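# Place the mat cartridge label-up into an empty tray pocket

## Task

Pick up the cartridge lying on the green mat and set it, label side up, into any unoccupied pocket of the tray that already holds some cartridges, then release it so the gripper is no longer holding it.

## Robot and tools

Robot: two arms, left_arm and right_arm, each with a parallel two-finger gripper. All poses use one shared scene frame. The origin sits on the table surface midway between the arms, +z is up, +x reaches out across the table, and left_arm is on the +y side. The names left and right are arm names only and do not mean sides of a camera image. A gripper's fingers extend along its own +z axis and close along its own y axis. The reported end_effector_position is the point between the finger pads, roughly 1 cm short of the fingertips. Printed positions can be somewhat wrong, more so when an arm is stretched far, and motions often stop a centimetre or more from the command, usually too low.

Command row: 16 numbers. The first 8 belong to left_arm, the next 8 to right_arm, and each arm's 8 are x, y, z, qw, qx, qy, qz, opening. x, y, z are an absolute gripper position in metres in the scene frame; qw..qz are an absolute orientation quaternion with w first. Opening runs from -1 (closed) to +1 (fully open, 0.094 m). Both arms must always be filled in, even if only one moves. To keep an arm still, resend the exact pose from the last result before it was meant to stop, with the opening it should keep. To hold an orientation steady, repeat the same quaternion you chose, not the slightly drifted one read back.

execute_actions(actions): a list of actions run one after another. Each action is a list of 1 to 15 rows; each row lasts one control step of 1/30 s, and a short action repeats its final row until 15 steps pass. An empty list only returns state and images. A target lying more than 0.6 m from the gripper's current position along any of that gripper's own axes makes the action rejected for both arms; if the first action fails this against the latest reported state, or any action is malformed, nothing in the call runs. Each step the commanded pose is clipped to at most 70 mm and 16 degrees away from the measured pose, and the inverse kinematics favours position over orientation, so far targets take several actions; after an action an arm only continues to its last clipped pose.

move(target, speed, blocking): target is one 16-number row of absolute poses as above. Each gripper follows a straight line to its pose, turning the shorter way; all arms finish together, in 0.5 to 10 s (cut off at 10 s). speed is the top path speed in m/s, 0.002 to 0.5, default 0.25; rotation is capped at twice that value in rad/s. Openings are sent when the move starts. Paths ignore obstacles and the other arm, and the gripper may lag, wander or overshoot the speed near full stretch. Faster contact strikes harder, and aiming deeper past a contact pushes harder. The result adds a move: line with the ending (done, off_target, moving, held, fault), any limits (paced = the pose was clipped; held = a check blocked some steps, after which the arm can jump fast) and each gripper's distance from its pose. With blocking=false you get a result after 0.5 s while motion continues; call wait or stop before sending more rows or moves.

wait(seconds): 0 to 10; lets time pass with the last commands held, returning early if a running move ends. stop(): brakes a running move, needing some stopping distance; the fingers continue. zoom_image(camera, region): camera is cam_head_left, cam_head_right, cam_left_wrist or cam_right_wrist; region is [x0, y0, x1, y1] in pixels of that 504x504 image, origin top-left, at most 504 by 504. finished_scene(scene): pass the scene number to end it; irreversible, and the goal must already hold steadily.

Results: a state line per arm (position and end_effector_quat_wxyz), Hand target lines (where the controller is currently steering each gripper), grip_measured (finger opening on the command scale; the last Joint positions value is the opening in metres), joint torques (offset, noisy, nonzero even in free air), and for action calls some per-step positions, with HELD marking steps where an arm's command was held back. A pose unreachable line means the clearance check altered or stopped that arm's command. FAULT lines report an arm stop. MOTOR HOT appears from 75 °C; at 90 °C that arm halts for 10 s; at 100 °C it goes limp and drops. Calibration (K, distortion, T_world_to_cam) is supplied per camera and may be slightly off.

Joint limits (rad): waist -2.618..3.054, shoulder 0..3.142, elbow 0..3.142, wrist pitch -1.571..1.571, wrist yaw -1.571..1.571, wrist roll -2.094..2.094.

Gripping: fingers go to the commanded value on the grip_measured scale, except near ±1. To hold a part, command about 0.03 below the grip_measured reading when closed on it; less squeezes more gently. Pads reach about 50 to 62 N, less on very thin parts, with a short spike at first contact. Readings can be off by about 1 mm.

Avoid: knocking or placing anything off the table, letting the arms strike or press on each other, dropping the cartridge, slamming into the tray, and long loaded holds that heat motors. Brief tugs on a held part or nudges to loose items may happen.

Each tool is called after "Request:" as name([rows], argument=value, ...), one row to a line, values as JSON.

## Session

Request:
execute_actions(actions=[])

Scene clock: 0.00 s.
left_arm: end_effector_position=(+0.4387, +0.3877, +0.3849) grip_measured=+1.000 end_effector_quat_wxyz=(+0.357, +0.669, +0.576, +0.304) | right_arm: end_effector_position=(+0.0511, -0.5479, +0.1597) grip_measured=+1.000 end_effector_quat_wxyz=(-0.088, +0.346, +0.700, -0.619)
Joint positions: left_arm=[ 0.483  2.007  2.51  -1.176  0.458  1.904  0.094] | right_arm=[-0.897  1.221  0.527 -0.254  1.297 -0.322  0.094]
Joint velocities: left_arm=[-0.012  0.007 -0.002 -0.022 -0.022 -0.081  0.   ] | right_arm=[-0.017  0.002 -0.002 -0.081  0.051 -0.007  0.   ]
Joint torques (N m, as the arm reports them, + toward a larger angle): no reading
Motor temperatures (°C, as the motors report them): left_arm=[30 31 31 28 31 30] | right_arm=[31 32 29 29 30 29]
Hand target (left_arm): +0.435, +0.385, +0.395; +0.364, +0.667, +0.570, +0.312
Hand target (right_arm): +0.051, -0.549, +0.167; -0.080, +0.357, +0.689, -0.626

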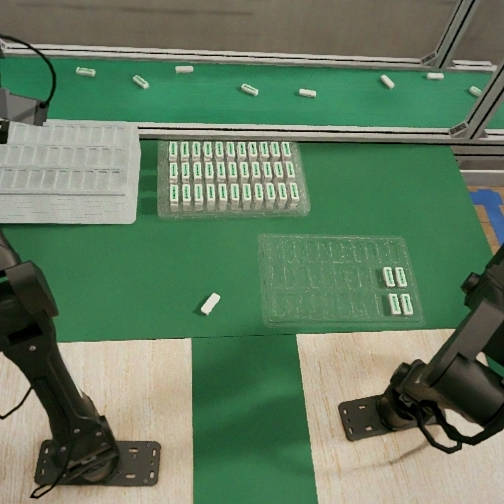

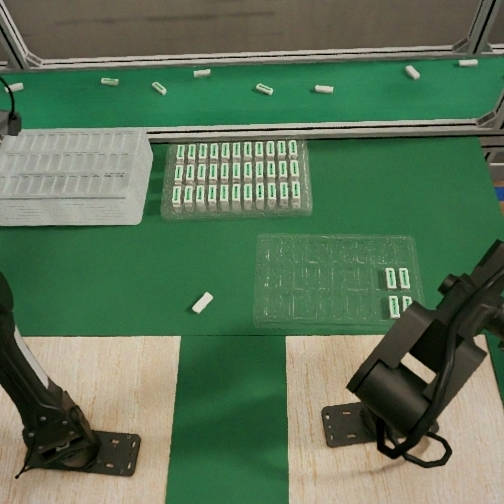

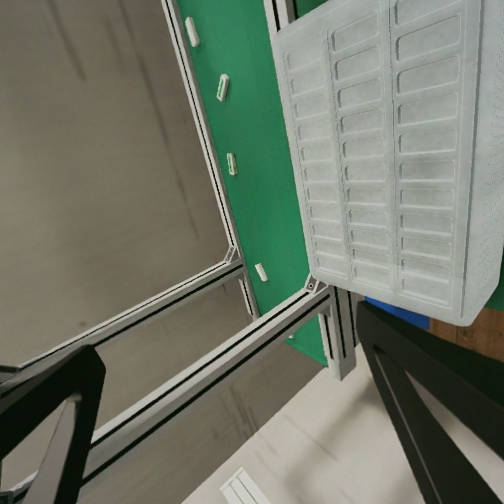

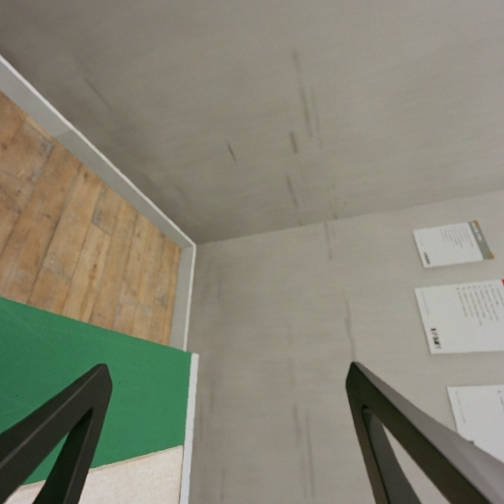

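Request:
zoom_image(camera="cam_head_left", region=[170, 270, 250, 340])

Request:
zoom_image(camera="cam_head_right", region=[160, 270, 240, 340])

Request:
zoom_image(camera="cam_head_left", region=[250, 220, 440, 340])

Region (170, 270, 250, 340) of cam_head_left's 504x504 image, scaled by 6.300, with more detail than that image has; it fills the top 441 rows of this view, and the rest is white.

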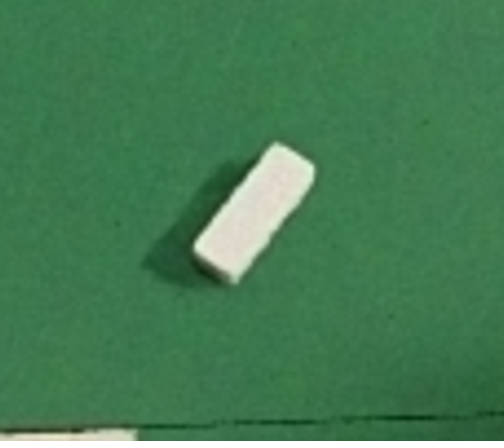

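Region (160, 270, 240, 340) of cam_head_right's 504x504 image, scaled by 6.300, with more detail than that image has; it fills the top 441 rows of this view, and the rest is white.

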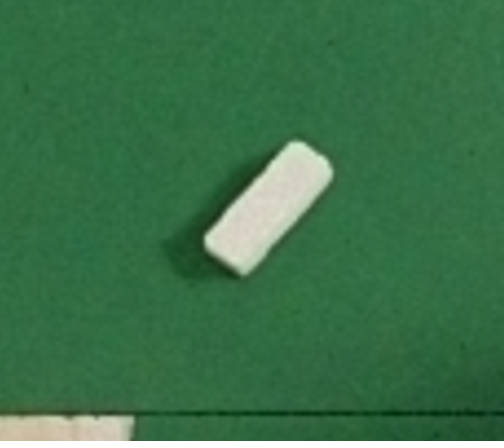

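Region (250, 220, 440, 340) of cam_head_left's 504x504 image, scaled by 2.653, with more detail than that image has; it fills the top 318 rows of this view, and the rest is white.

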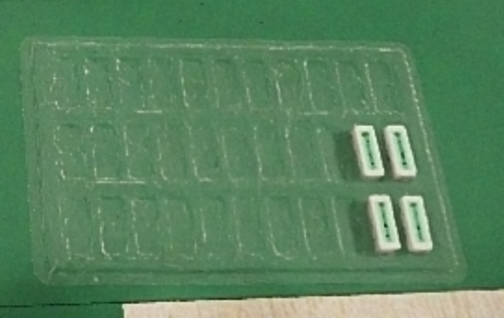

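Request:
zoom_image(camera="cam_head_left", region=[360, 255, 430, 325])

Request:
zoom_image(camera="cam_head_left", region=[120, 55, 330, 110])

Region (360, 255, 430, 325) of cam_head_left's 504x504 image, scaled by 7.200, with more detail than that image has.

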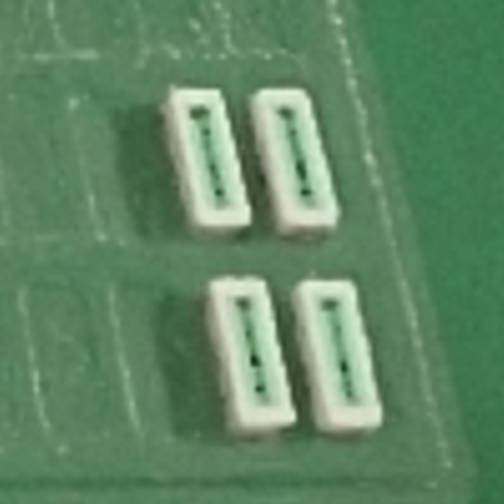

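Region (120, 55, 330, 110) of cam_head_left's 504x504 image, scaled by 2.400, with more detail than that image has; it fills the top 132 rows of this view, and the rest is white.

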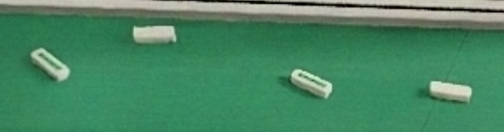

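Request:
move(target=[0.27, 0.26, 0.30, 0.6533, 0.2706, 0.6533, -0.2706, 1, 0.28, -0.26, 0.22, 0, 0, 1, 0, 1], speed=0.4)

Scene clock: 43.20 s.
left_arm: end_effector_position=(+0.2745, +0.2637, +0.2917) grip_measured=+1.000 end_effector_quat_wxyz=(+0.641, +0.269, +0.662, -0.280) | right_arm: end_effector_position=(+0.2757, -0.2672, +0.2087) grip_measured=+1.000 end_effector_quat_wxyz=(+0.023, +0.009, +1.000, -0.009)
Joint positions: left_arm=[0.648 1.192 0.707 0.38  1.37  0.078 0.094] | right_arm=[-0.118  1.559  1.618 -1.583  0.019  0.033  0.094]
Joint velocities: left_arm=[ 0.002 -0.012 -0.007  0.11  -0.051 -0.051  0.   ] | right_arm=[-0.002  0.007 -0.002 -0.007 -0.022  0.066  0.   ]
Joint torques (N m, as the arm reports them, + toward a larger angle): left_arm=[ 0.01 -5.1   5.9   1.6   0.03 -0.11] | right_arm=[ 0.49 -4.84  6.33  0.32 -0.07 -0.09]
Motor temperatures (°C, as the motors report them): left_arm=[30 39 34 32 31 30] | right_arm=[31 32 31 31 30 29]
Hand target (left_arm): +0.272, +0.262, +0.296; +0.648, +0.274, +0.657, -0.271
Hand target (right_arm): +0.282, -0.264, +0.218; +0.041, +0.002, +0.999, -0.005
Off the commanded pose (left_arm): 0.010 m, 2 deg.
Off the commanded pose (right_arm): 0.014 m, 3 deg.
joint sent to its limit (right arm) — the command would take joint 4 (wrist pitch) past its lower limit, so that joint was sent only as far as its limit.
move: off_target (right_arm)
camera_calibration (this result's frames):
cam_left_wrist: T_world_to_cam=[[-0.754045, -0.649123, -0.100279, 0.401846], [-0.273744, 0.44936, -0.850376, 0.234906], [0.59706, -0.613771, -0.516531, 0.246324], [0, 0, 0, 1]] pos_world=[0.220244, 0.306477, 0.367289]
cam_right_wrist: T_world_to_cam=[[0.0152269, -0.998487, 0.0528463, -0.290702], [-0.918845, 0.00687023, 0.394559, 0.226837], [-0.394325, -0.0545654, -0.91735, 0.38617], [0, 0, 0, 1]] pos_world=[0.36513, -0.270749, 0.280115]

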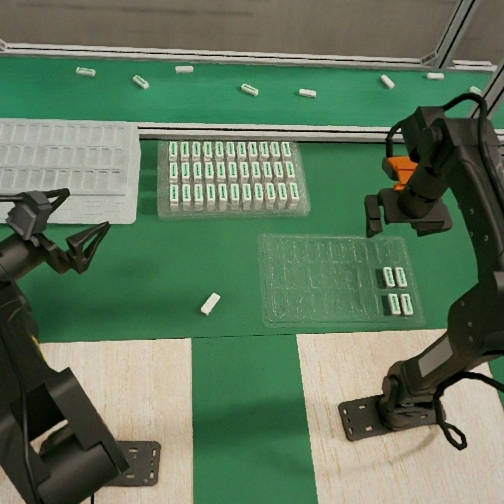

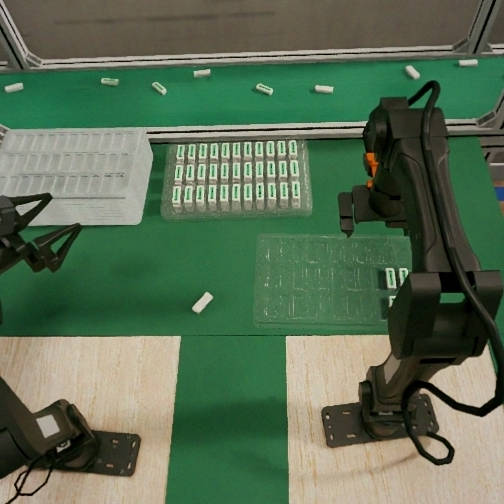

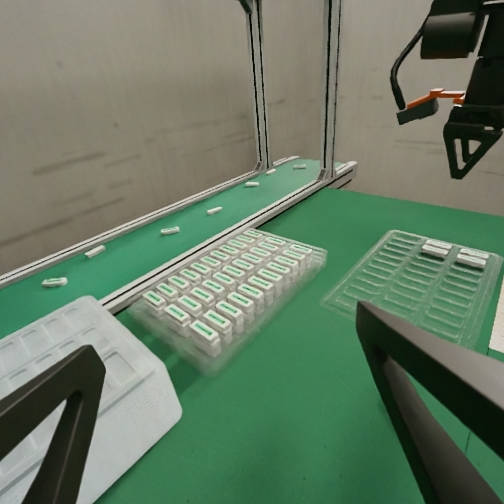

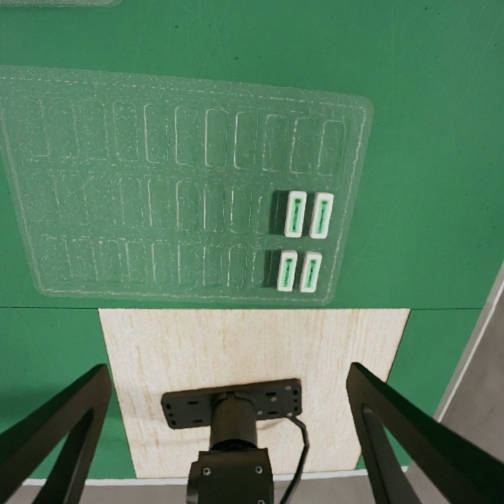

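Request:
move(target=[0.27, 0.26, 0.30, 0.2706, -0.2706, 0.6533, -0.6533, 1, 0.218, 0.051, 0.12, 0, -0.4478, 0.8942, 0, 1], speed=0.4)

Scene clock: 50.70 s.
left_arm: end_effector_position=(+0.2725, +0.2628, +0.2950) grip_measured=+1.000 end_effector_quat_wxyz=(+0.257, -0.282, +0.653, -0.654) | right_arm: end_effector_position=(+0.2177, +0.0422, +0.1081) grip_measured=+1.000 end_effector_quat_wxyz=(-0.013, -0.444, +0.896, -0.021)
Joint positions: left_arm=[ 0.648  1.176  0.69   0.431  1.362 -1.55   0.094] | right_arm=[ 0.849  2.021  1.78  -1.373  0.024  0.063  0.094]
Joint velocities: left_arm=[-0.002  0.002 -0.007  0.095 -0.11  -0.139  0.   ] | right_arm=[-0.002  0.012 -0.002  0.051  0.007  0.022  0.   ]
Joint torques (N m, as the arm reports them, + toward a larger angle): left_arm=[-0.29 -4.94  6.02  1.67  0.   -0.06] | right_arm=[ 0.06 -9.62  6.5   0.17 -0.04 -0.09]
Motor temperatures (°C, as the motors report them): left_arm=[30 37 34 32 31 30] | right_arm=[31 33 31 31 30 29]
Hand target (left_arm): +0.270, +0.260, +0.300; +0.270, -0.271, +0.654, -0.652
Hand target (right_arm): +0.222, +0.050, +0.119; +0.005, -0.448, +0.894, -0.010
Off the commanded pose (left_arm): 0.006 m, 2 deg.
Off the commanded pose (right_arm): 0.015 m, 3 deg.
move: off_target (right_arm)
camera_calibration (this result's frames):
cam_left_wrist: T_world_to_cam=[[-0.10064, -0.0316542, 0.994419, -0.26322], [-0.961118, -0.255234, -0.105394, 0.390285], [0.257145, -0.966361, -0.00473677, 0.282953], [0, 0, 0, 1]] pos_world=[0.275859, 0.364717, 0.304225]
cam_right_wrist: T_world_to_cam=[[0.816765, -0.57396, 0.058856, -0.168618], [-0.528759, -0.703792, 0.474438, 0.14758], [-0.230886, -0.418625, -0.878319, 0.263503], [0, 0, 0, 1]] pos_world=[0.276595, 0.117394, 0.171346]

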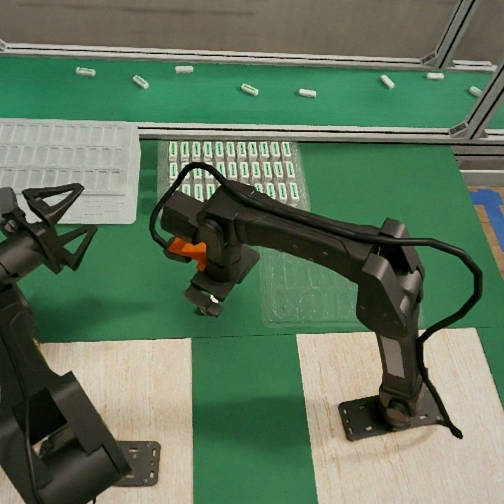

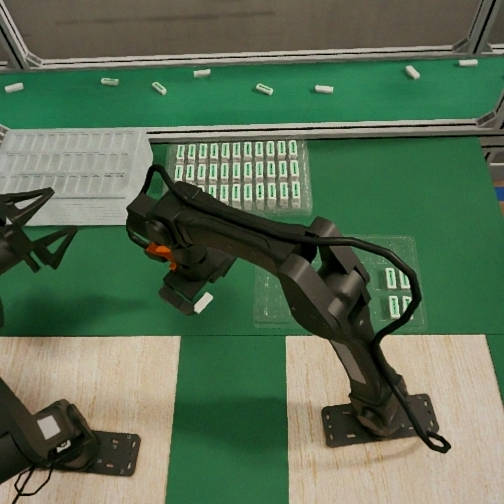

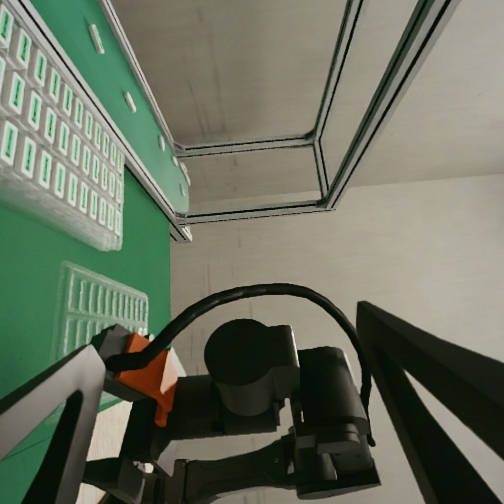

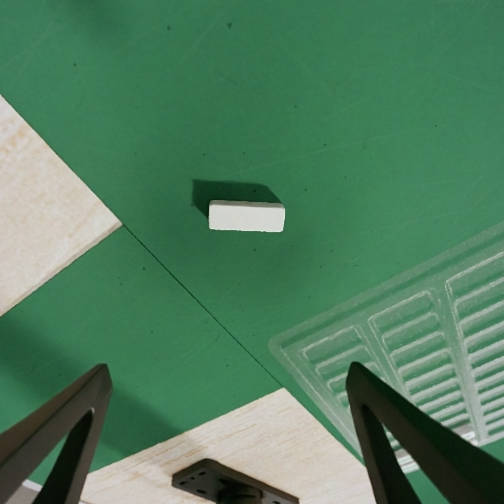

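Request:
zoom_image(camera="cam_right_wrist", region=[180, 160, 320, 260])

Region (180, 160, 320, 260) of cam_right_wrist's 504x504 image, scaled by 3.600, with more detail than that image has; it fills the top 360 rows of this view, and the rest is white.

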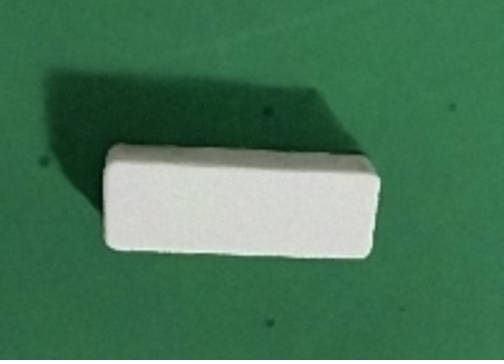

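Request:
move(target=[0.27, 0.26, 0.30, 0.2706, -0.2706, 0.6533, -0.6533, 1, 0.247, 0.074, 0.065, 0, -0.4305, 0.9026, 0, 0.5], speed=0.2)

Scene clock: 61.97 s.
left_arm: end_effector_position=(+0.2725, +0.2628, +0.2970) grip_measured=+1.000 end_effector_quat_wxyz=(+0.259, -0.280, +0.652, -0.655) | right_arm: end_effector_position=(+0.2376, +0.0616, +0.0509) grip_measured=+0.501 end_effector_quat_wxyz=(-0.026, -0.434, +0.900, -0.018)
Joint positions: left_arm=[ 0.648  1.176  0.69   0.449  1.362 -1.562  0.094] | right_arm=[ 0.827  2.175  1.788 -1.247  0.006  0.062  0.071]
Joint velocities: left_arm=[ 0.012  0.012 -0.012  0.022 -0.051  0.095  0.   ] | right_arm=[-0.007 -0.022 -0.007  0.022 -0.022 -0.022  0.001]
Joint torques (N m, as the arm reports them, + toward a larger angle): left_arm=[-0.3  -4.84  5.86  1.64 -0.01 -0.05] | right_arm=[ -0.51 -11.35   6.36   0.24  -0.08   0.03]
Motor temperatures (°C, as the motors report them): left_arm=[30 36 34 33 31 30] | right_arm=[31 35 32 31 30 29]
Hand target (left_arm): +0.270, +0.260, +0.300; +0.270, -0.271, +0.654, -0.653
Hand target (right_arm): +0.247, +0.073, +0.065; -0.001, -0.431, +0.903, +0.000
Off the commanded pose (left_arm): 0.005 m, 2 deg.
Off the commanded pose (right_arm): 0.021 m, 4 deg.
move: off_target (right_arm)
camera_calibration (this result's frames):
cam_left_wrist: T_world_to_cam=[[-0.10732, -0.0329849, 0.993677, -0.262772], [-0.960357, -0.255201, -0.112193, 0.392384], [0.257288, -0.966325, -0.00428891, 0.28281], [0, 0, 0, 1]] pos_world=[0.275864, 0.364756, 0.306346]
cam_right_wrist: T_world_to_cam=[[0.804638, -0.592316, 0.0414701, -0.165559], [-0.531932, -0.688051, 0.493593, 0.197684], [-0.263829, -0.419223, -0.868704, 0.233367], [0, 0, 0, 1]] pos_world=[0.299939, 0.135787, 0.112017]

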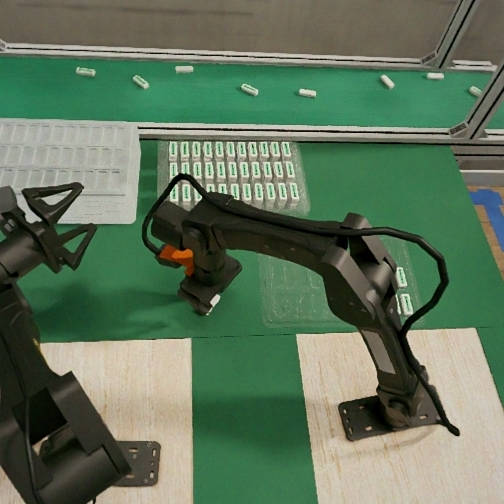

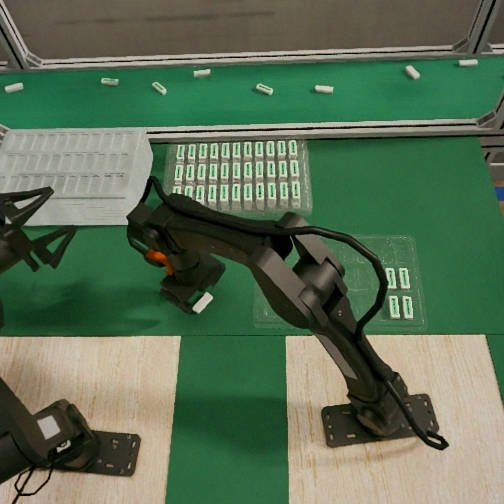

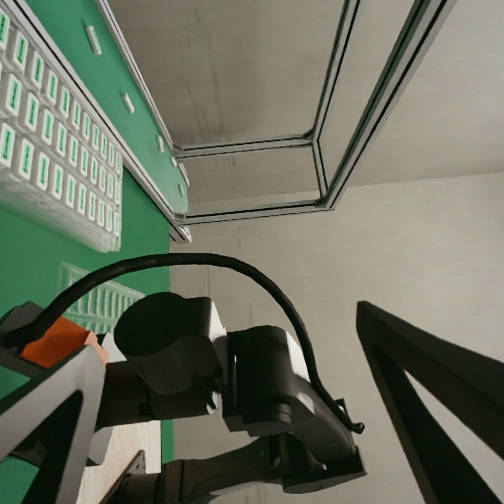

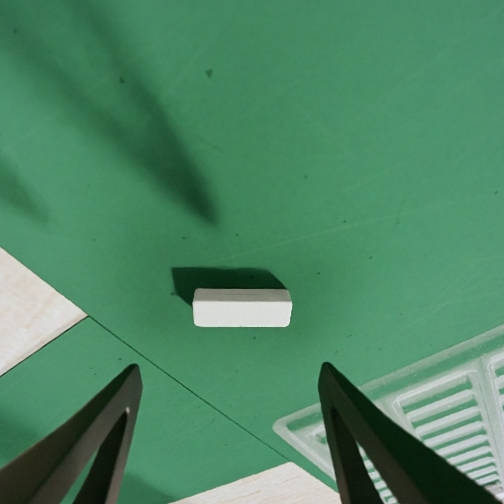

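Request:
move(target=[0.27, 0.26, 0.30, 0.2706, -0.2706, 0.6533, -0.6533, 1, 0.2575, 0.0775, 0.034, 0.024, -0.4305, 0.9022, 0.016, 0.4], speed=0.08)

Scene clock: 66.83 s.
left_arm: end_effector_position=(+0.2726, +0.2628, +0.2971) grip_measured=+1.000 end_effector_quat_wxyz=(+0.259, -0.280, +0.652, -0.655) | right_arm: end_effector_position=(+0.2559, +0.0779, +0.0330) grip_measured=+0.401 end_effector_quat_wxyz=(+0.020, -0.429, +0.903, +0.011)
Joint positions: left_arm=[ 0.648  1.176  0.69   0.45   1.362 -1.563  0.094] | right_arm=[ 0.811  2.175  1.717 -1.067  0.     0.057  0.066]
Joint velocities: left_arm=[ 0.007  0.002  0.002  0.037 -0.051  0.037  0.   ] | right_arm=[ 0.012 -0.022 -0.012 -0.022  0.051 -0.037  0.001]
Joint torques (N m, as the arm reports them, + toward a larger angle): left_arm=[-0.3  -4.83  5.87  1.65 -0.01 -0.04] | right_arm=[ -0.58 -11.32   2.88   0.44  -0.07  -0.07]
Motor temperatures (°C, as the motors report them): left_arm=[30 36 34 33 31 30] | right_arm=[31 36 32 31 30 29]
Hand target (left_arm): +0.270, +0.260, +0.300; +0.270, -0.271, +0.654, -0.653
Hand target (right_arm): +0.258, +0.077, +0.033; +0.023, -0.430, +0.902, +0.017
Off the commanded pose (left_arm): 0.005 m, 2 deg.
Off the commanded pose (right_arm): 0.002 m, 1 deg.
move: done
camera_calibration (this result's frames):
cam_left_wrist: T_world_to_cam=[[-0.107419, -0.0328623, 0.993671, -0.262856], [-0.960344, -0.255221, -0.112257, 0.392417], [0.257295, -0.966324, -0.00414342, 0.282766], [0, 0, 0, 1]] pos_world=[0.275865, 0.364759, 0.306416]
cam_right_wrist: T_world_to_cam=[[0.796055, -0.604339, 0.0327297, -0.16641], [-0.565434, -0.723344, 0.396306, 0.241968], [-0.215828, -0.333988, -0.917535, 0.212177], [0, 0, 0, 1]] pos_world=[0.315082, 0.145323, 0.104233]

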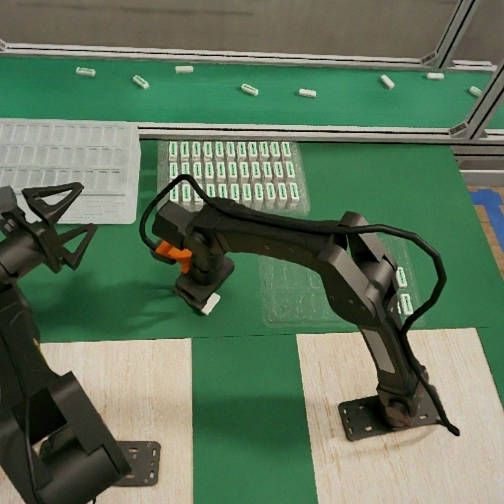

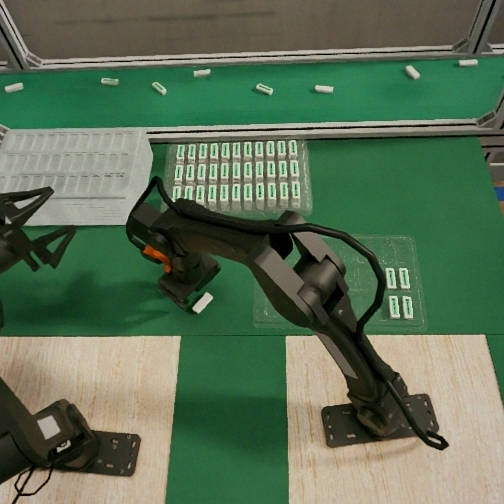

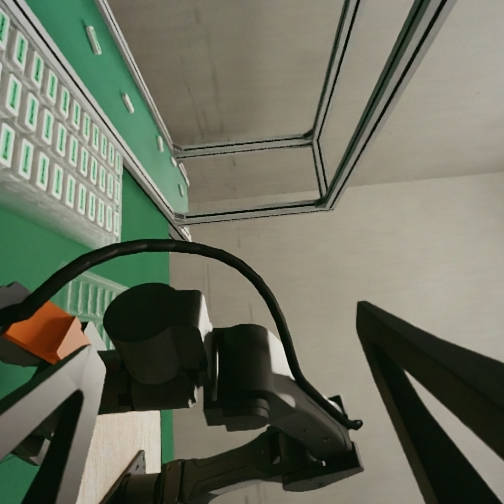

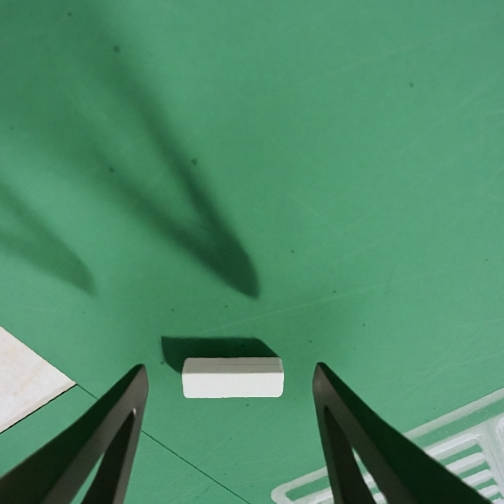

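Request:
move(target=[0.27, 0.26, 0.30, 0.2706, -0.2706, 0.6533, -0.6533, 1, 0.249, 0.067, 0.024, 0.012, -0.4305, 0.9025, 0.008, 0.4], speed=0.04)

Scene clock: 69.37 s.
left_arm: end_effector_position=(+0.2726, +0.2628, +0.2971) grip_measured=+1.000 end_effector_quat_wxyz=(+0.259, -0.280, +0.652, -0.655) | right_arm: end_effector_position=(+0.2466, +0.0652, +0.0173) grip_measured=+0.401 end_effector_quat_wxyz=(-0.001, -0.429, +0.903, -0.000)
Joint positions: left_arm=[ 0.648  1.176  0.69   0.45   1.362 -1.563  0.094] | right_arm=[ 0.811  2.175  1.653 -1.051 -0.     0.057  0.066]
Joint velocities: left_arm=[ 0.002 -0.012  0.002 -0.037 -0.095 -0.007  0.   ] | right_arm=[-0.012 -0.007 -0.002 -0.022  0.022 -0.081 -0.   ]
Joint torques (N m, as the arm reports them, + toward a larger angle): left_arm=[-0.3  -4.82  5.87  1.65 -0.01 -0.04] | right_arm=[ -0.22 -12.25   2.9    0.34  -0.04  -0.06]
Motor temperatures (°C, as the motors report them): left_arm=[30 35 34 33 31 30] | right_arm=[31 37 32 31 30 29]
Hand target (left_arm): +0.270, +0.260, +0.300; +0.270, -0.271, +0.654, -0.653
Hand target (right_arm): +0.249, +0.067, +0.024; +0.012, -0.431, +0.902, +0.008
Off the commanded pose (left_arm): 0.005 m, 2 deg.
Off the commanded pose (right_arm): 0.007 m, 2 deg.
move: done
camera_calibration (this result's frames):
cam_left_wrist: T_world_to_cam=[[-0.107419, -0.0328623, 0.993671, -0.262856], [-0.960344, -0.255221, -0.112257, 0.392417], [0.257295, -0.966324, -0.00414342, 0.282766], [0, 0, 0, 1]] pos_world=[0.275865, 0.364759, 0.306416]
cam_right_wrist: T_world_to_cam=[[0.796987, -0.603072, 0.0334119, -0.166517], [-0.553716, -0.707425, 0.439259, 0.229112], [-0.241268, -0.368584, -0.897739, 0.199708], [0, 0, 0, 1]] pos_world=[0.307758, 0.135266, 0.08421]

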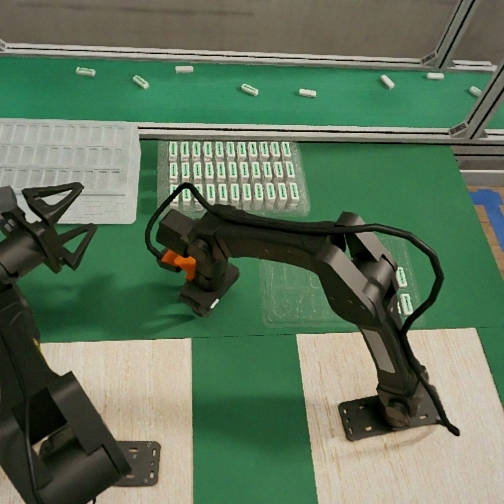

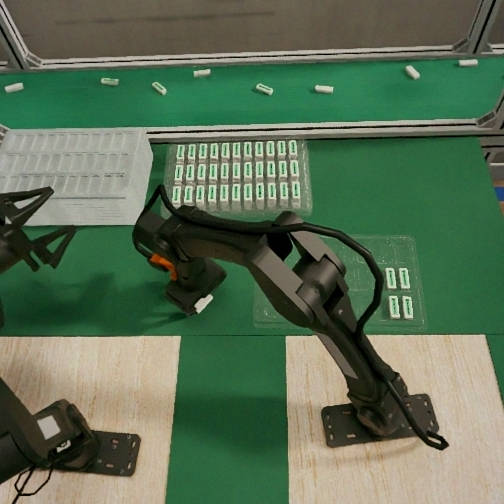

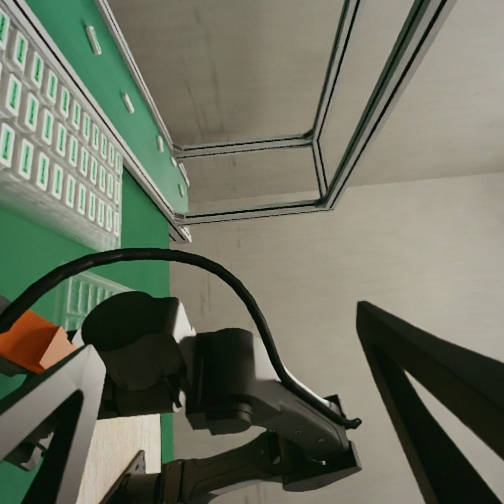

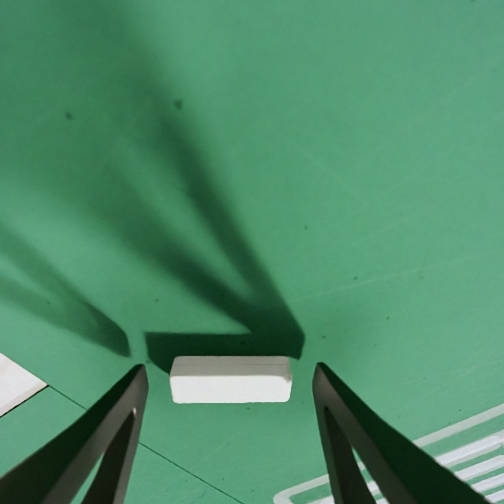

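Request:
move(target=[0.27, 0.26, 0.30, 0.2706, -0.2706, 0.6533, -0.6533, 1, 0.249, 0.067, 0.0205, 0.012, -0.4305, 0.9025, 0.008, 0.15], speed=0.02)

Scene clock: 72.90 s.
left_arm: end_effector_position=(+0.2726, +0.2628, +0.2971) grip_measured=+1.000 end_effector_quat_wxyz=(+0.259, -0.280, +0.652, -0.655) | right_arm: end_effector_position=(+0.2488, +0.0682, +0.0173) grip_measured=+0.151 end_effector_quat_wxyz=(+0.005, -0.429, +0.903, +0.003)
Joint positions: left_arm=[ 0.648  1.176  0.69   0.45   1.362 -1.564  0.094] | right_arm=[ 0.811  2.175  1.653 -1.036 -0.     0.057  0.054]
Joint velocities: left_arm=[-0.037  0.002 -0.012 -0.022 -0.037 -0.022  0.   ] | right_arm=[ 0.002 -0.007 -0.022  0.037  0.022  0.051 -0.   ]
Joint torques (N m, as the arm reports them, + toward a larger angle): left_arm=[-0.3  -4.82  5.87  1.65 -0.01 -0.04] | right_arm=[ -0.27 -12.06   2.32   0.36  -0.05  -0.05]
Motor temperatures (°C, as the motors report them): left_arm=[30 35 34 33 31 30] | right_arm=[31 37 31 31 30 29]
Hand target (left_arm): +0.270, +0.260, +0.300; +0.270, -0.271, +0.654, -0.653
Hand target (right_arm): +0.249, +0.067, +0.020; +0.012, -0.430, +0.903, +0.008
Off the commanded pose (left_arm): 0.005 m, 2 deg.
Off the commanded pose (right_arm): 0.003 m, 1 deg.
move: done
camera_calibration (this result's frames):
cam_left_wrist: T_world_to_cam=[[-0.10715, -0.0325955, 0.993708, -0.263011], [-0.960374, -0.255254, -0.111929, 0.392336], [0.257296, -0.966325, -0.00395328, 0.28271], [0, 0, 0, 1]] pos_world=[0.275868, 0.364762, 0.306388]
cam_right_wrist: T_world_to_cam=[[0.796697, -0.603473, 0.0330855, -0.166333], [-0.557487, -0.71264, 0.425855, 0.233951], [-0.233414, -0.357722, -0.904186, 0.198767], [0, 0, 0, 1]] pos_world=[0.309336, 0.137449, 0.0855964]

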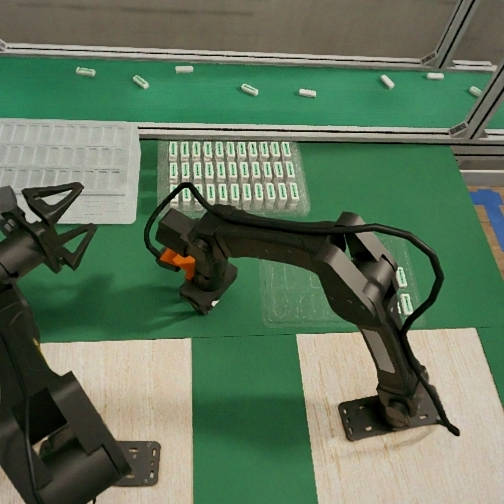

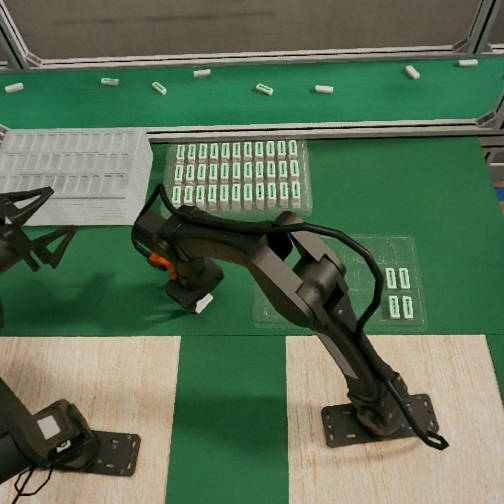

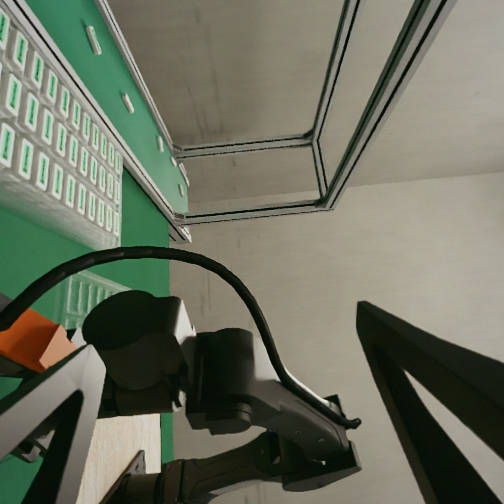

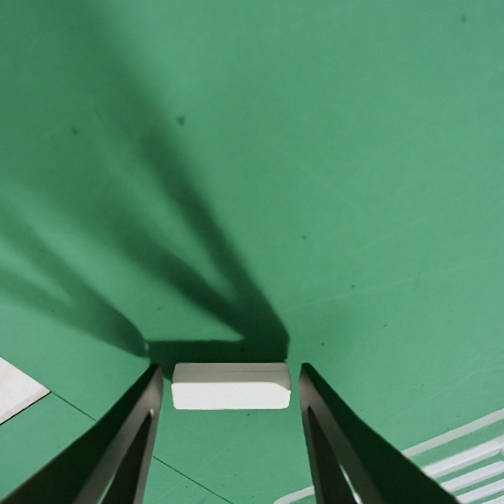

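Request:
execute_actions([
  [[0.27, 0.26, 0.30, 0.2706, -0.2706, 0.6533, -0.6533, 1, 0.2485, 0.0665, 0.019, 0.010, -0.4305, 0.9025, 0.007, 0.15],[0.27, 0.26, 0.30, 0.2706, -0.2706, 0.6533, -0.6533, 1, 0.2485, 0.0665, 0.018, 0.010, -0.4305, 0.9025, 0.007, 0.15],[0.27, 0.26, 0.30, 0.2706, -0.2706, 0.6533, -0.6533, 1, 0.248, 0.066, 0.017, 0.008, -0.4305, 0.9025, 0.005, 0.15],[0.27, 0.26, 0.30, 0.2706, -0.2706, 0.6533, -0.6533, 1, 0.248, 0.066, 0.016, 0.008, -0.4305, 0.9025, 0.005, 0.15],[0.27, 0.26, 0.30, 0.2706, -0.2706, 0.6533, -0.6533, 1, 0.248, 0.066, 0.015, 0.006, -0.4305, 0.9025, 0.004, 0.15]],
])

Scene clock: 75.33 s.
left_arm: end_effector_position=(+0.2726, +0.2628, +0.2971) grip_measured=+1.000 end_effector_quat_wxyz=(+0.259, -0.280, +0.652, -0.655) | right_arm: end_effector_position=(+0.2490, +0.0686, +0.0173) grip_measured=+0.151 end_effector_quat_wxyz=(+0.006, -0.429, +0.903, +0.004)
Joint positions: left_arm=[ 0.648  1.176  0.69   0.45   1.362 -1.564  0.094] | right_arm=[ 0.811  2.175  1.653 -1.035 -0.     0.057  0.054]
Joint velocities: left_arm=[ 0.017 -0.002  0.012 -0.022  0.037  0.022  0.   ] | right_arm=[-0.002 -0.022  0.007 -0.022 -0.007 -0.037 -0.   ]
Joint torques (N m, as the arm reports them, + toward a larger angle): left_arm=[-0.3  -4.82  5.87  1.65  0.   -0.04] | right_arm=[ -0.21 -10.95   2.31   0.38  -0.03  -0.04]
Motor temperatures (°C, as the motors report them): left_arm=[30 35 34 33 31 30] | right_arm=[31 38 31 31 30 29]
Hand target (left_arm): +0.270, +0.260, +0.300; +0.270, -0.271, +0.654, -0.653
Hand target (right_arm): +0.248, +0.066, +0.015; +0.006, -0.431, +0.903, +0.004
Off the commanded pose (left_arm): 0.005 m, 2 deg.
Off the commanded pose (right_arm): 0.004 m, 0 deg.
Step readings (end_effector_position):
0: left_arm (+0.2726, +0.2628, +0.2971) | right_arm (+0.2489, +0.0684, +0.0173)
1: left_arm (+0.2726, +0.2628, +0.2971) | right_arm (+0.2489, +0.0684, +0.0173)
2: left_arm (+0.2726, +0.2628, +0.2971) | right_arm (+0.2489, +0.0684, +0.0173)
4: left_arm (+0.2726, +0.2628, +0.2971) | right_arm (+0.2490, +0.0685, +0.0173)
8: left_arm (+0.2726, +0.2628, +0.2971) | right_arm (+0.2490, +0.0686, +0.0173)
15: end_effector_position above
camera_calibration (this result's frames):
cam_left_wrist: T_world_to_cam=[[-0.10715, -0.0325955, 0.993708, -0.263011], [-0.960374, -0.255254, -0.111929, 0.392336], [0.257296, -0.966325, -0.00395328, 0.28271], [0, 0, 0, 1]] pos_world=[0.275868, 0.364762, 0.306388]
cam_right_wrist: T_world_to_cam=[[0.79666, -0.603524, 0.0330431, -0.166309], [-0.557962, -0.713297, 0.42413, 0.23457], [-0.232403, -0.356324, -0.904998, 0.198641], [0, 0, 0, 1]] pos_world=[0.309538, 0.137727, 0.085777]

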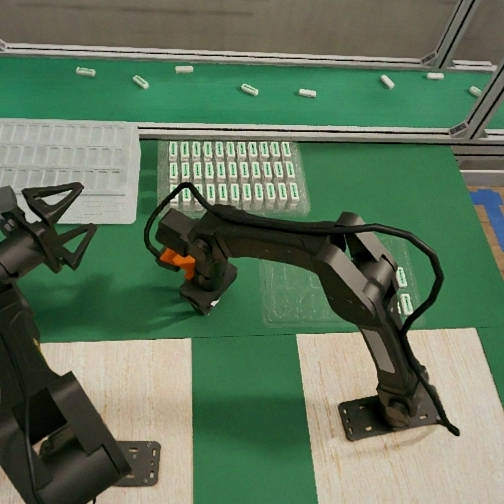

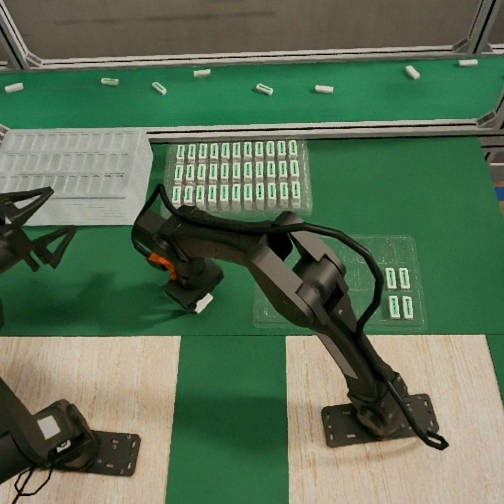

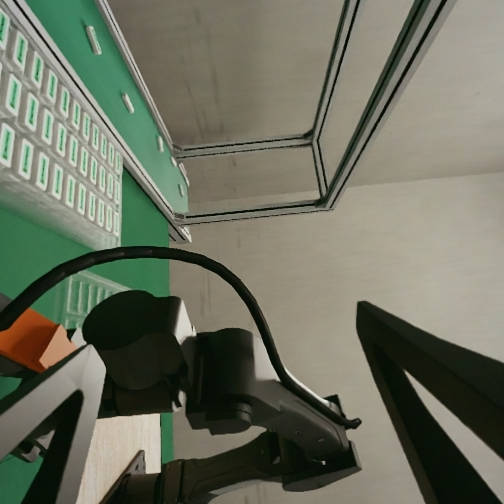

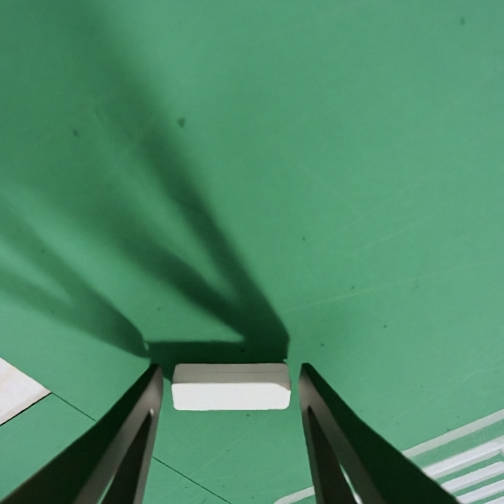

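Request:
execute_actions([
  [[0.27, 0.26, 0.30, 0.2706, -0.2706, 0.6533, -0.6533, 1, 0.2475, 0.0655, 0.0145, 0.005, -0.4305, 0.9025, 0.003, 0.15],[0.27, 0.26, 0.30, 0.2706, -0.2706, 0.6533, -0.6533, 1, 0.247, 0.065, 0.014, 0.004, -0.4305, 0.9025, 0.003, 0.15],[0.27, 0.26, 0.30, 0.2706, -0.2706, 0.6533, -0.6533, 1, 0.2465, 0.0643, 0.0135, 0.003, -0.4305, 0.9025, 0.002, 0.15],[0.27, 0.26, 0.30, 0.2706, -0.2706, 0.6533, -0.6533, 1, 0.246, 0.0637, 0.013, 0.002, -0.4305, 0.9025, 0.001, 0.15],[0.27, 0.26, 0.30, 0.2706, -0.2706, 0.6533, -0.6533, 1, 0.2455, 0.063, 0.0125, 0.001, -0.4305, 0.9025, 0.0, 0.15]],
])

Scene clock: 78.60 s.
left_arm: end_effector_position=(+0.2726, +0.2628, +0.2971) grip_measured=+1.000 end_effector_quat_wxyz=(+0.259, -0.280, +0.652, -0.655) | right_arm: end_effector_position=(+0.2459, +0.0642, +0.0129) grip_measured=+0.151 end_effector_quat_wxyz=(-0.001, -0.429, +0.903, -0.000)
Joint positions: left_arm=[ 0.648  1.176  0.69   0.45   1.362 -1.564  0.094] | right_arm=[ 0.811  2.175  1.635 -1.033 -0.     0.057  0.054]
Joint velocities: left_arm=[ 0.017 -0.007  0.002 -0.007  0.037 -0.051  0.   ] | right_arm=[ 0.002 -0.002  0.007 -0.007 -0.007  0.007  0.001]
Joint torques (N m, as the arm reports them, + toward a larger angle): left_arm=[-0.31 -4.81  5.88  1.65 -0.01 -0.04] | right_arm=[ -0.06 -11.05   2.83   0.3    0.    -0.03]
Motor temperatures (°C, as the motors report them): left_arm=[30 35 34 33 31 30] | right_arm=[31 38 31 31 30 29]
Hand target (left_arm): +0.270, +0.260, +0.300; +0.270, -0.271, +0.654, -0.653
Hand target (right_arm): +0.245, +0.063, +0.013; +0.001, -0.431, +0.903, -0.000
Off the commanded pose (left_arm): 0.005 m, 2 deg.
Off the commanded pose (right_arm): 0.001 m, 0 deg.
Step readings (end_effector_position):
0: left_arm (+0.2726, +0.2628, +0.2971) | right_arm (+0.2490, +0.0686, +0.0173)
1: left_arm (+0.2726, +0.2628, +0.2971) | right_arm (+0.2490, +0.0686, +0.0173)
2: left_arm (+0.2726, +0.2628, +0.2971) | right_arm (+0.2490, +0.0686, +0.0173)
4: left_arm (+0.2726, +0.2628, +0.2971) | right_arm (+0.2486, +0.0679, +0.0164)
8: left_arm (+0.2726, +0.2628, +0.2971) | right_arm (+0.2461, +0.0645, +0.0132)
15: end_effector_position above
camera_calibration (this result's frames):
cam_left_wrist: T_world_to_cam=[[-0.10715, -0.0325955, 0.993708, -0.263011], [-0.960374, -0.255254, -0.111929, 0.392336], [0.257296, -0.966325, -0.00395328, 0.28271], [0, 0, 0, 1]] pos_world=[0.275868, 0.364762, 0.306388]
cam_right_wrist: T_world_to_cam=[[0.796979, -0.603082, 0.0334036, -0.166394], [-0.553815, -0.70756, 0.438916, 0.229989], [-0.241068, -0.368307, -0.897907, 0.19513], [0, 0, 0, 1]] pos_world=[0.307023, 0.13425, 0.0798203]

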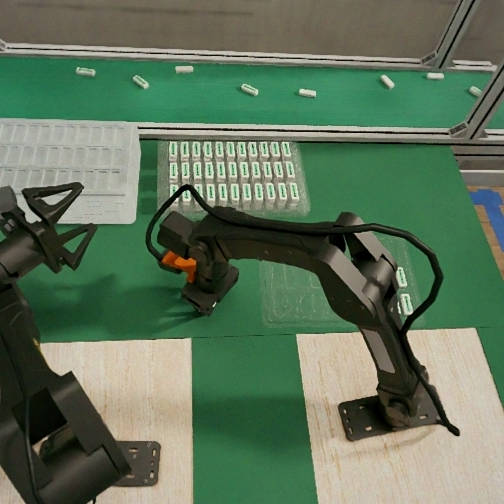

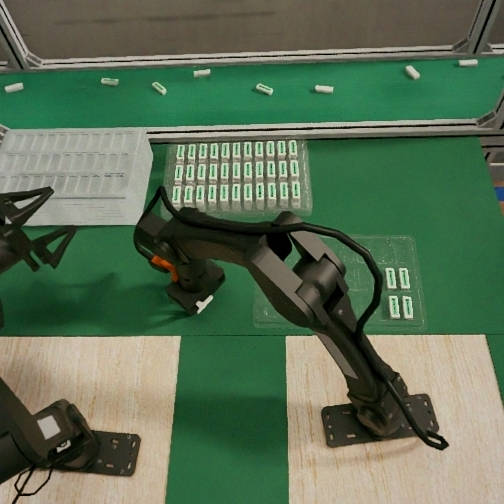

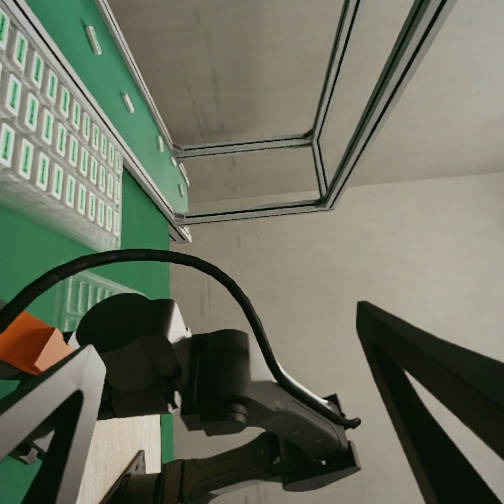

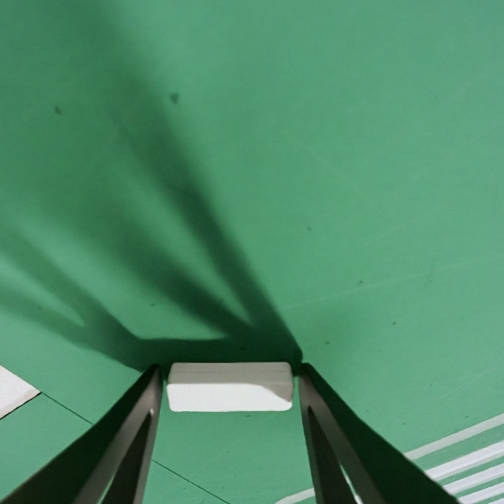

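Good position. Close gently.

Request:
execute_actions([
  [[0.27, 0.26, 0.30, 0.2706, -0.2706, 0.6533, -0.6533, 1, 0.2455, 0.063, 0.0125, 0.001, -0.4305, 0.9025, 0.0, 0.12],[0.27, 0.26, 0.30, 0.2706, -0.2706, 0.6533, -0.6533, 1, 0.2455, 0.063, 0.0125, 0.001, -0.4305, 0.9025, 0.0, 0.09],[0.27, 0.26, 0.30, 0.2706, -0.2706, 0.6533, -0.6533, 1, 0.2455, 0.063, 0.0125, 0.001, -0.4305, 0.9025, 0.0, 0.06],[0.27, 0.26, 0.30, 0.2706, -0.2706, 0.6533, -0.6533, 1, 0.2455, 0.063, 0.0125, 0.001, -0.4305, 0.9025, 0.0, 0.04],[0.27, 0.26, 0.30, 0.2706, -0.2706, 0.6533, -0.6533, 1, 0.2455, 0.063, 0.0125, 0.001, -0.4305, 0.9025, 0.0, 0.02],[0.27, 0.26, 0.30, 0.2706, -0.2706, 0.6533, -0.6533, 1, 0.2455, 0.063, 0.0125, 0.001, -0.4305, 0.9025, 0.0, 0.0],[0.27, 0.26, 0.30, 0.2706, -0.2706, 0.6533, -0.6533, 1, 0.2455, 0.063, 0.0125, 0.001, -0.4305, 0.9025, 0.0, -0.015],[0.27, 0.26, 0.30, 0.2706, -0.2706, 0.6533, -0.6533, 1, 0.2455, 0.063, 0.0125, 0.001, -0.4305, 0.9025, 0.0, -0.03],[0.27, 0.26, 0.30, 0.2706, -0.2706, 0.6533, -0.6533, 1, 0.2455, 0.063, 0.0125, 0.001, -0.4305, 0.9025, 0.0, -0.045],[0.27, 0.26, 0.30, 0.2706, -0.2706, 0.6533, -0.6533, 1, 0.2455, 0.063, 0.0125, 0.001, -0.4305, 0.9025, 0.0, -0.06]],
])

Scene clock: 81.47 s.
left_arm: end_effector_position=(+0.2726, +0.2628, +0.2971) grip_measured=+1.000 end_effector_quat_wxyz=(+0.259, -0.280, +0.652, -0.655) | right_arm: end_effector_position=(+0.2459, +0.0642, +0.0129) grip_measured=-0.034 end_effector_quat_wxyz=(-0.001, -0.429, +0.903, -0.000)
Joint positions: left_arm=[ 0.648  1.176  0.69   0.45   1.362 -1.564  0.094] | right_arm=[ 0.811  2.175  1.635 -1.033 -0.     0.057  0.045]
Joint velocities: left_arm=[ 0.002  0.007 -0.017  0.022  0.022 -0.095  0.   ] | right_arm=[ 0.017 -0.012  0.007 -0.022 -0.007 -0.037  0.001]
Joint torques (N m, as the arm reports them, + toward a larger angle): left_arm=[-0.3  -4.83  5.87  1.65 -0.01 -0.04] | right_arm=[ -0.08 -10.9    2.82   0.31   0.01  -0.03]
Motor temperatures (°C, as the motors report them): left_arm=[30 35 34 33 31 30] | right_arm=[31 38 31 31 30 29]
Hand target (left_arm): +0.270, +0.260, +0.300; +0.270, -0.271, +0.654, -0.653
Hand target (right_arm): +0.245, +0.063, +0.013; +0.001, -0.431, +0.903, -0.000
Off the commanded pose (left_arm): 0.005 m, 2 deg.
Off the commanded pose (right_arm): 0.001 m, 0 deg.
Step readings (end_effector_position):
0: left_arm (+0.2726, +0.2628, +0.2971) | right_arm (+0.2459, +0.0642, +0.0129)
1: left_arm (+0.2726, +0.2628, +0.2971) | right_arm (+0.2459, +0.0642, +0.0129)
2: left_arm (+0.2726, +0.2628, +0.2971) | right_arm (+0.2459, +0.0642, +0.0129)
4: left_arm (+0.2726, +0.2628, +0.2971) | right_arm (+0.2459, +0.0642, +0.0129)
8: left_arm (+0.2726, +0.2628, +0.2971) | right_arm (+0.2459, +0.0642, +0.0129)
15: end_effector_position above
camera_calibration (this result's frames):
cam_left_wrist: T_world_to_cam=[[-0.107469, -0.032801, 0.993667, -0.262899], [-0.960338, -0.255231, -0.112289, 0.392434], [0.257297, -0.966324, -0.00407068, 0.282745], [0, 0, 0, 1]] pos_world=[0.275866, 0.36476, 0.306451]
cam_right_wrist: T_world_to_cam=[[0.796979, -0.603082, 0.0334036, -0.166394], [-0.553815, -0.70756, 0.438916, 0.229989], [-0.241068, -0.368307, -0.897907, 0.19513], [0, 0, 0, 1]] pos_world=[0.307023, 0.13425, 0.0798203]

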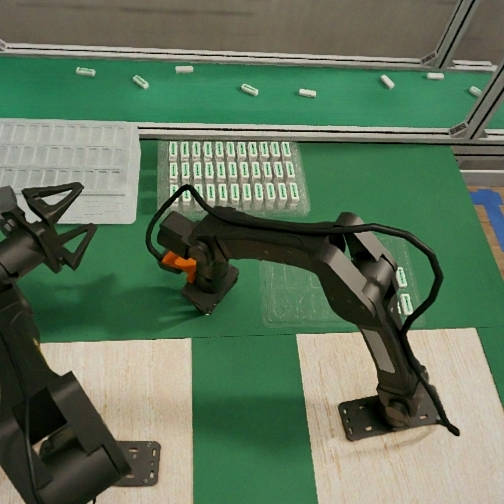

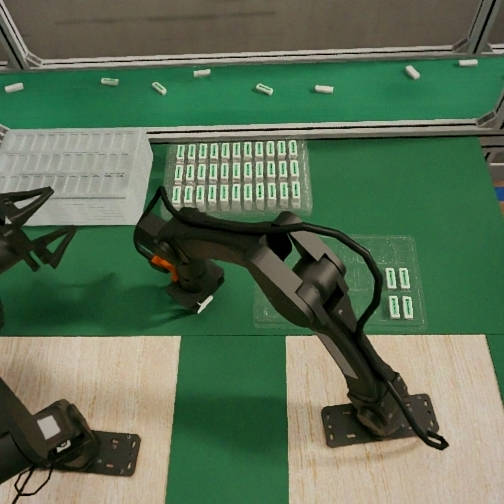

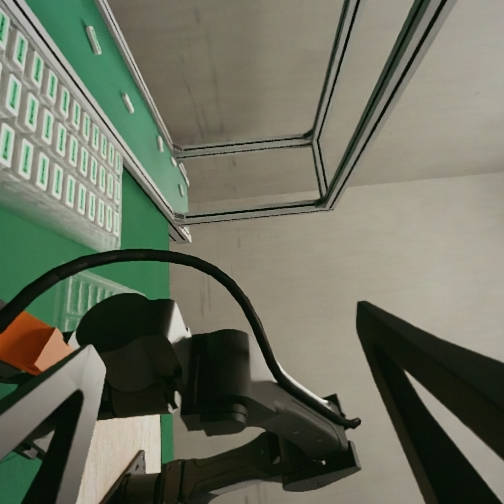

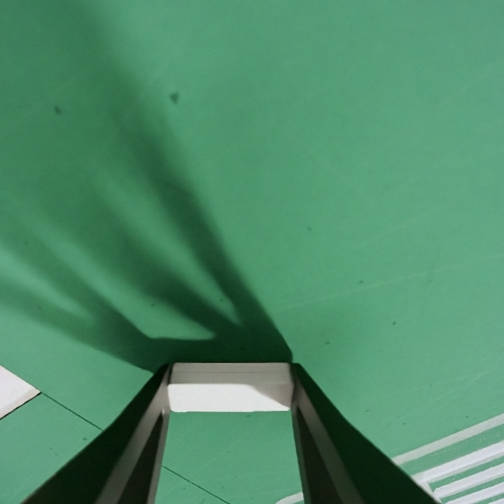

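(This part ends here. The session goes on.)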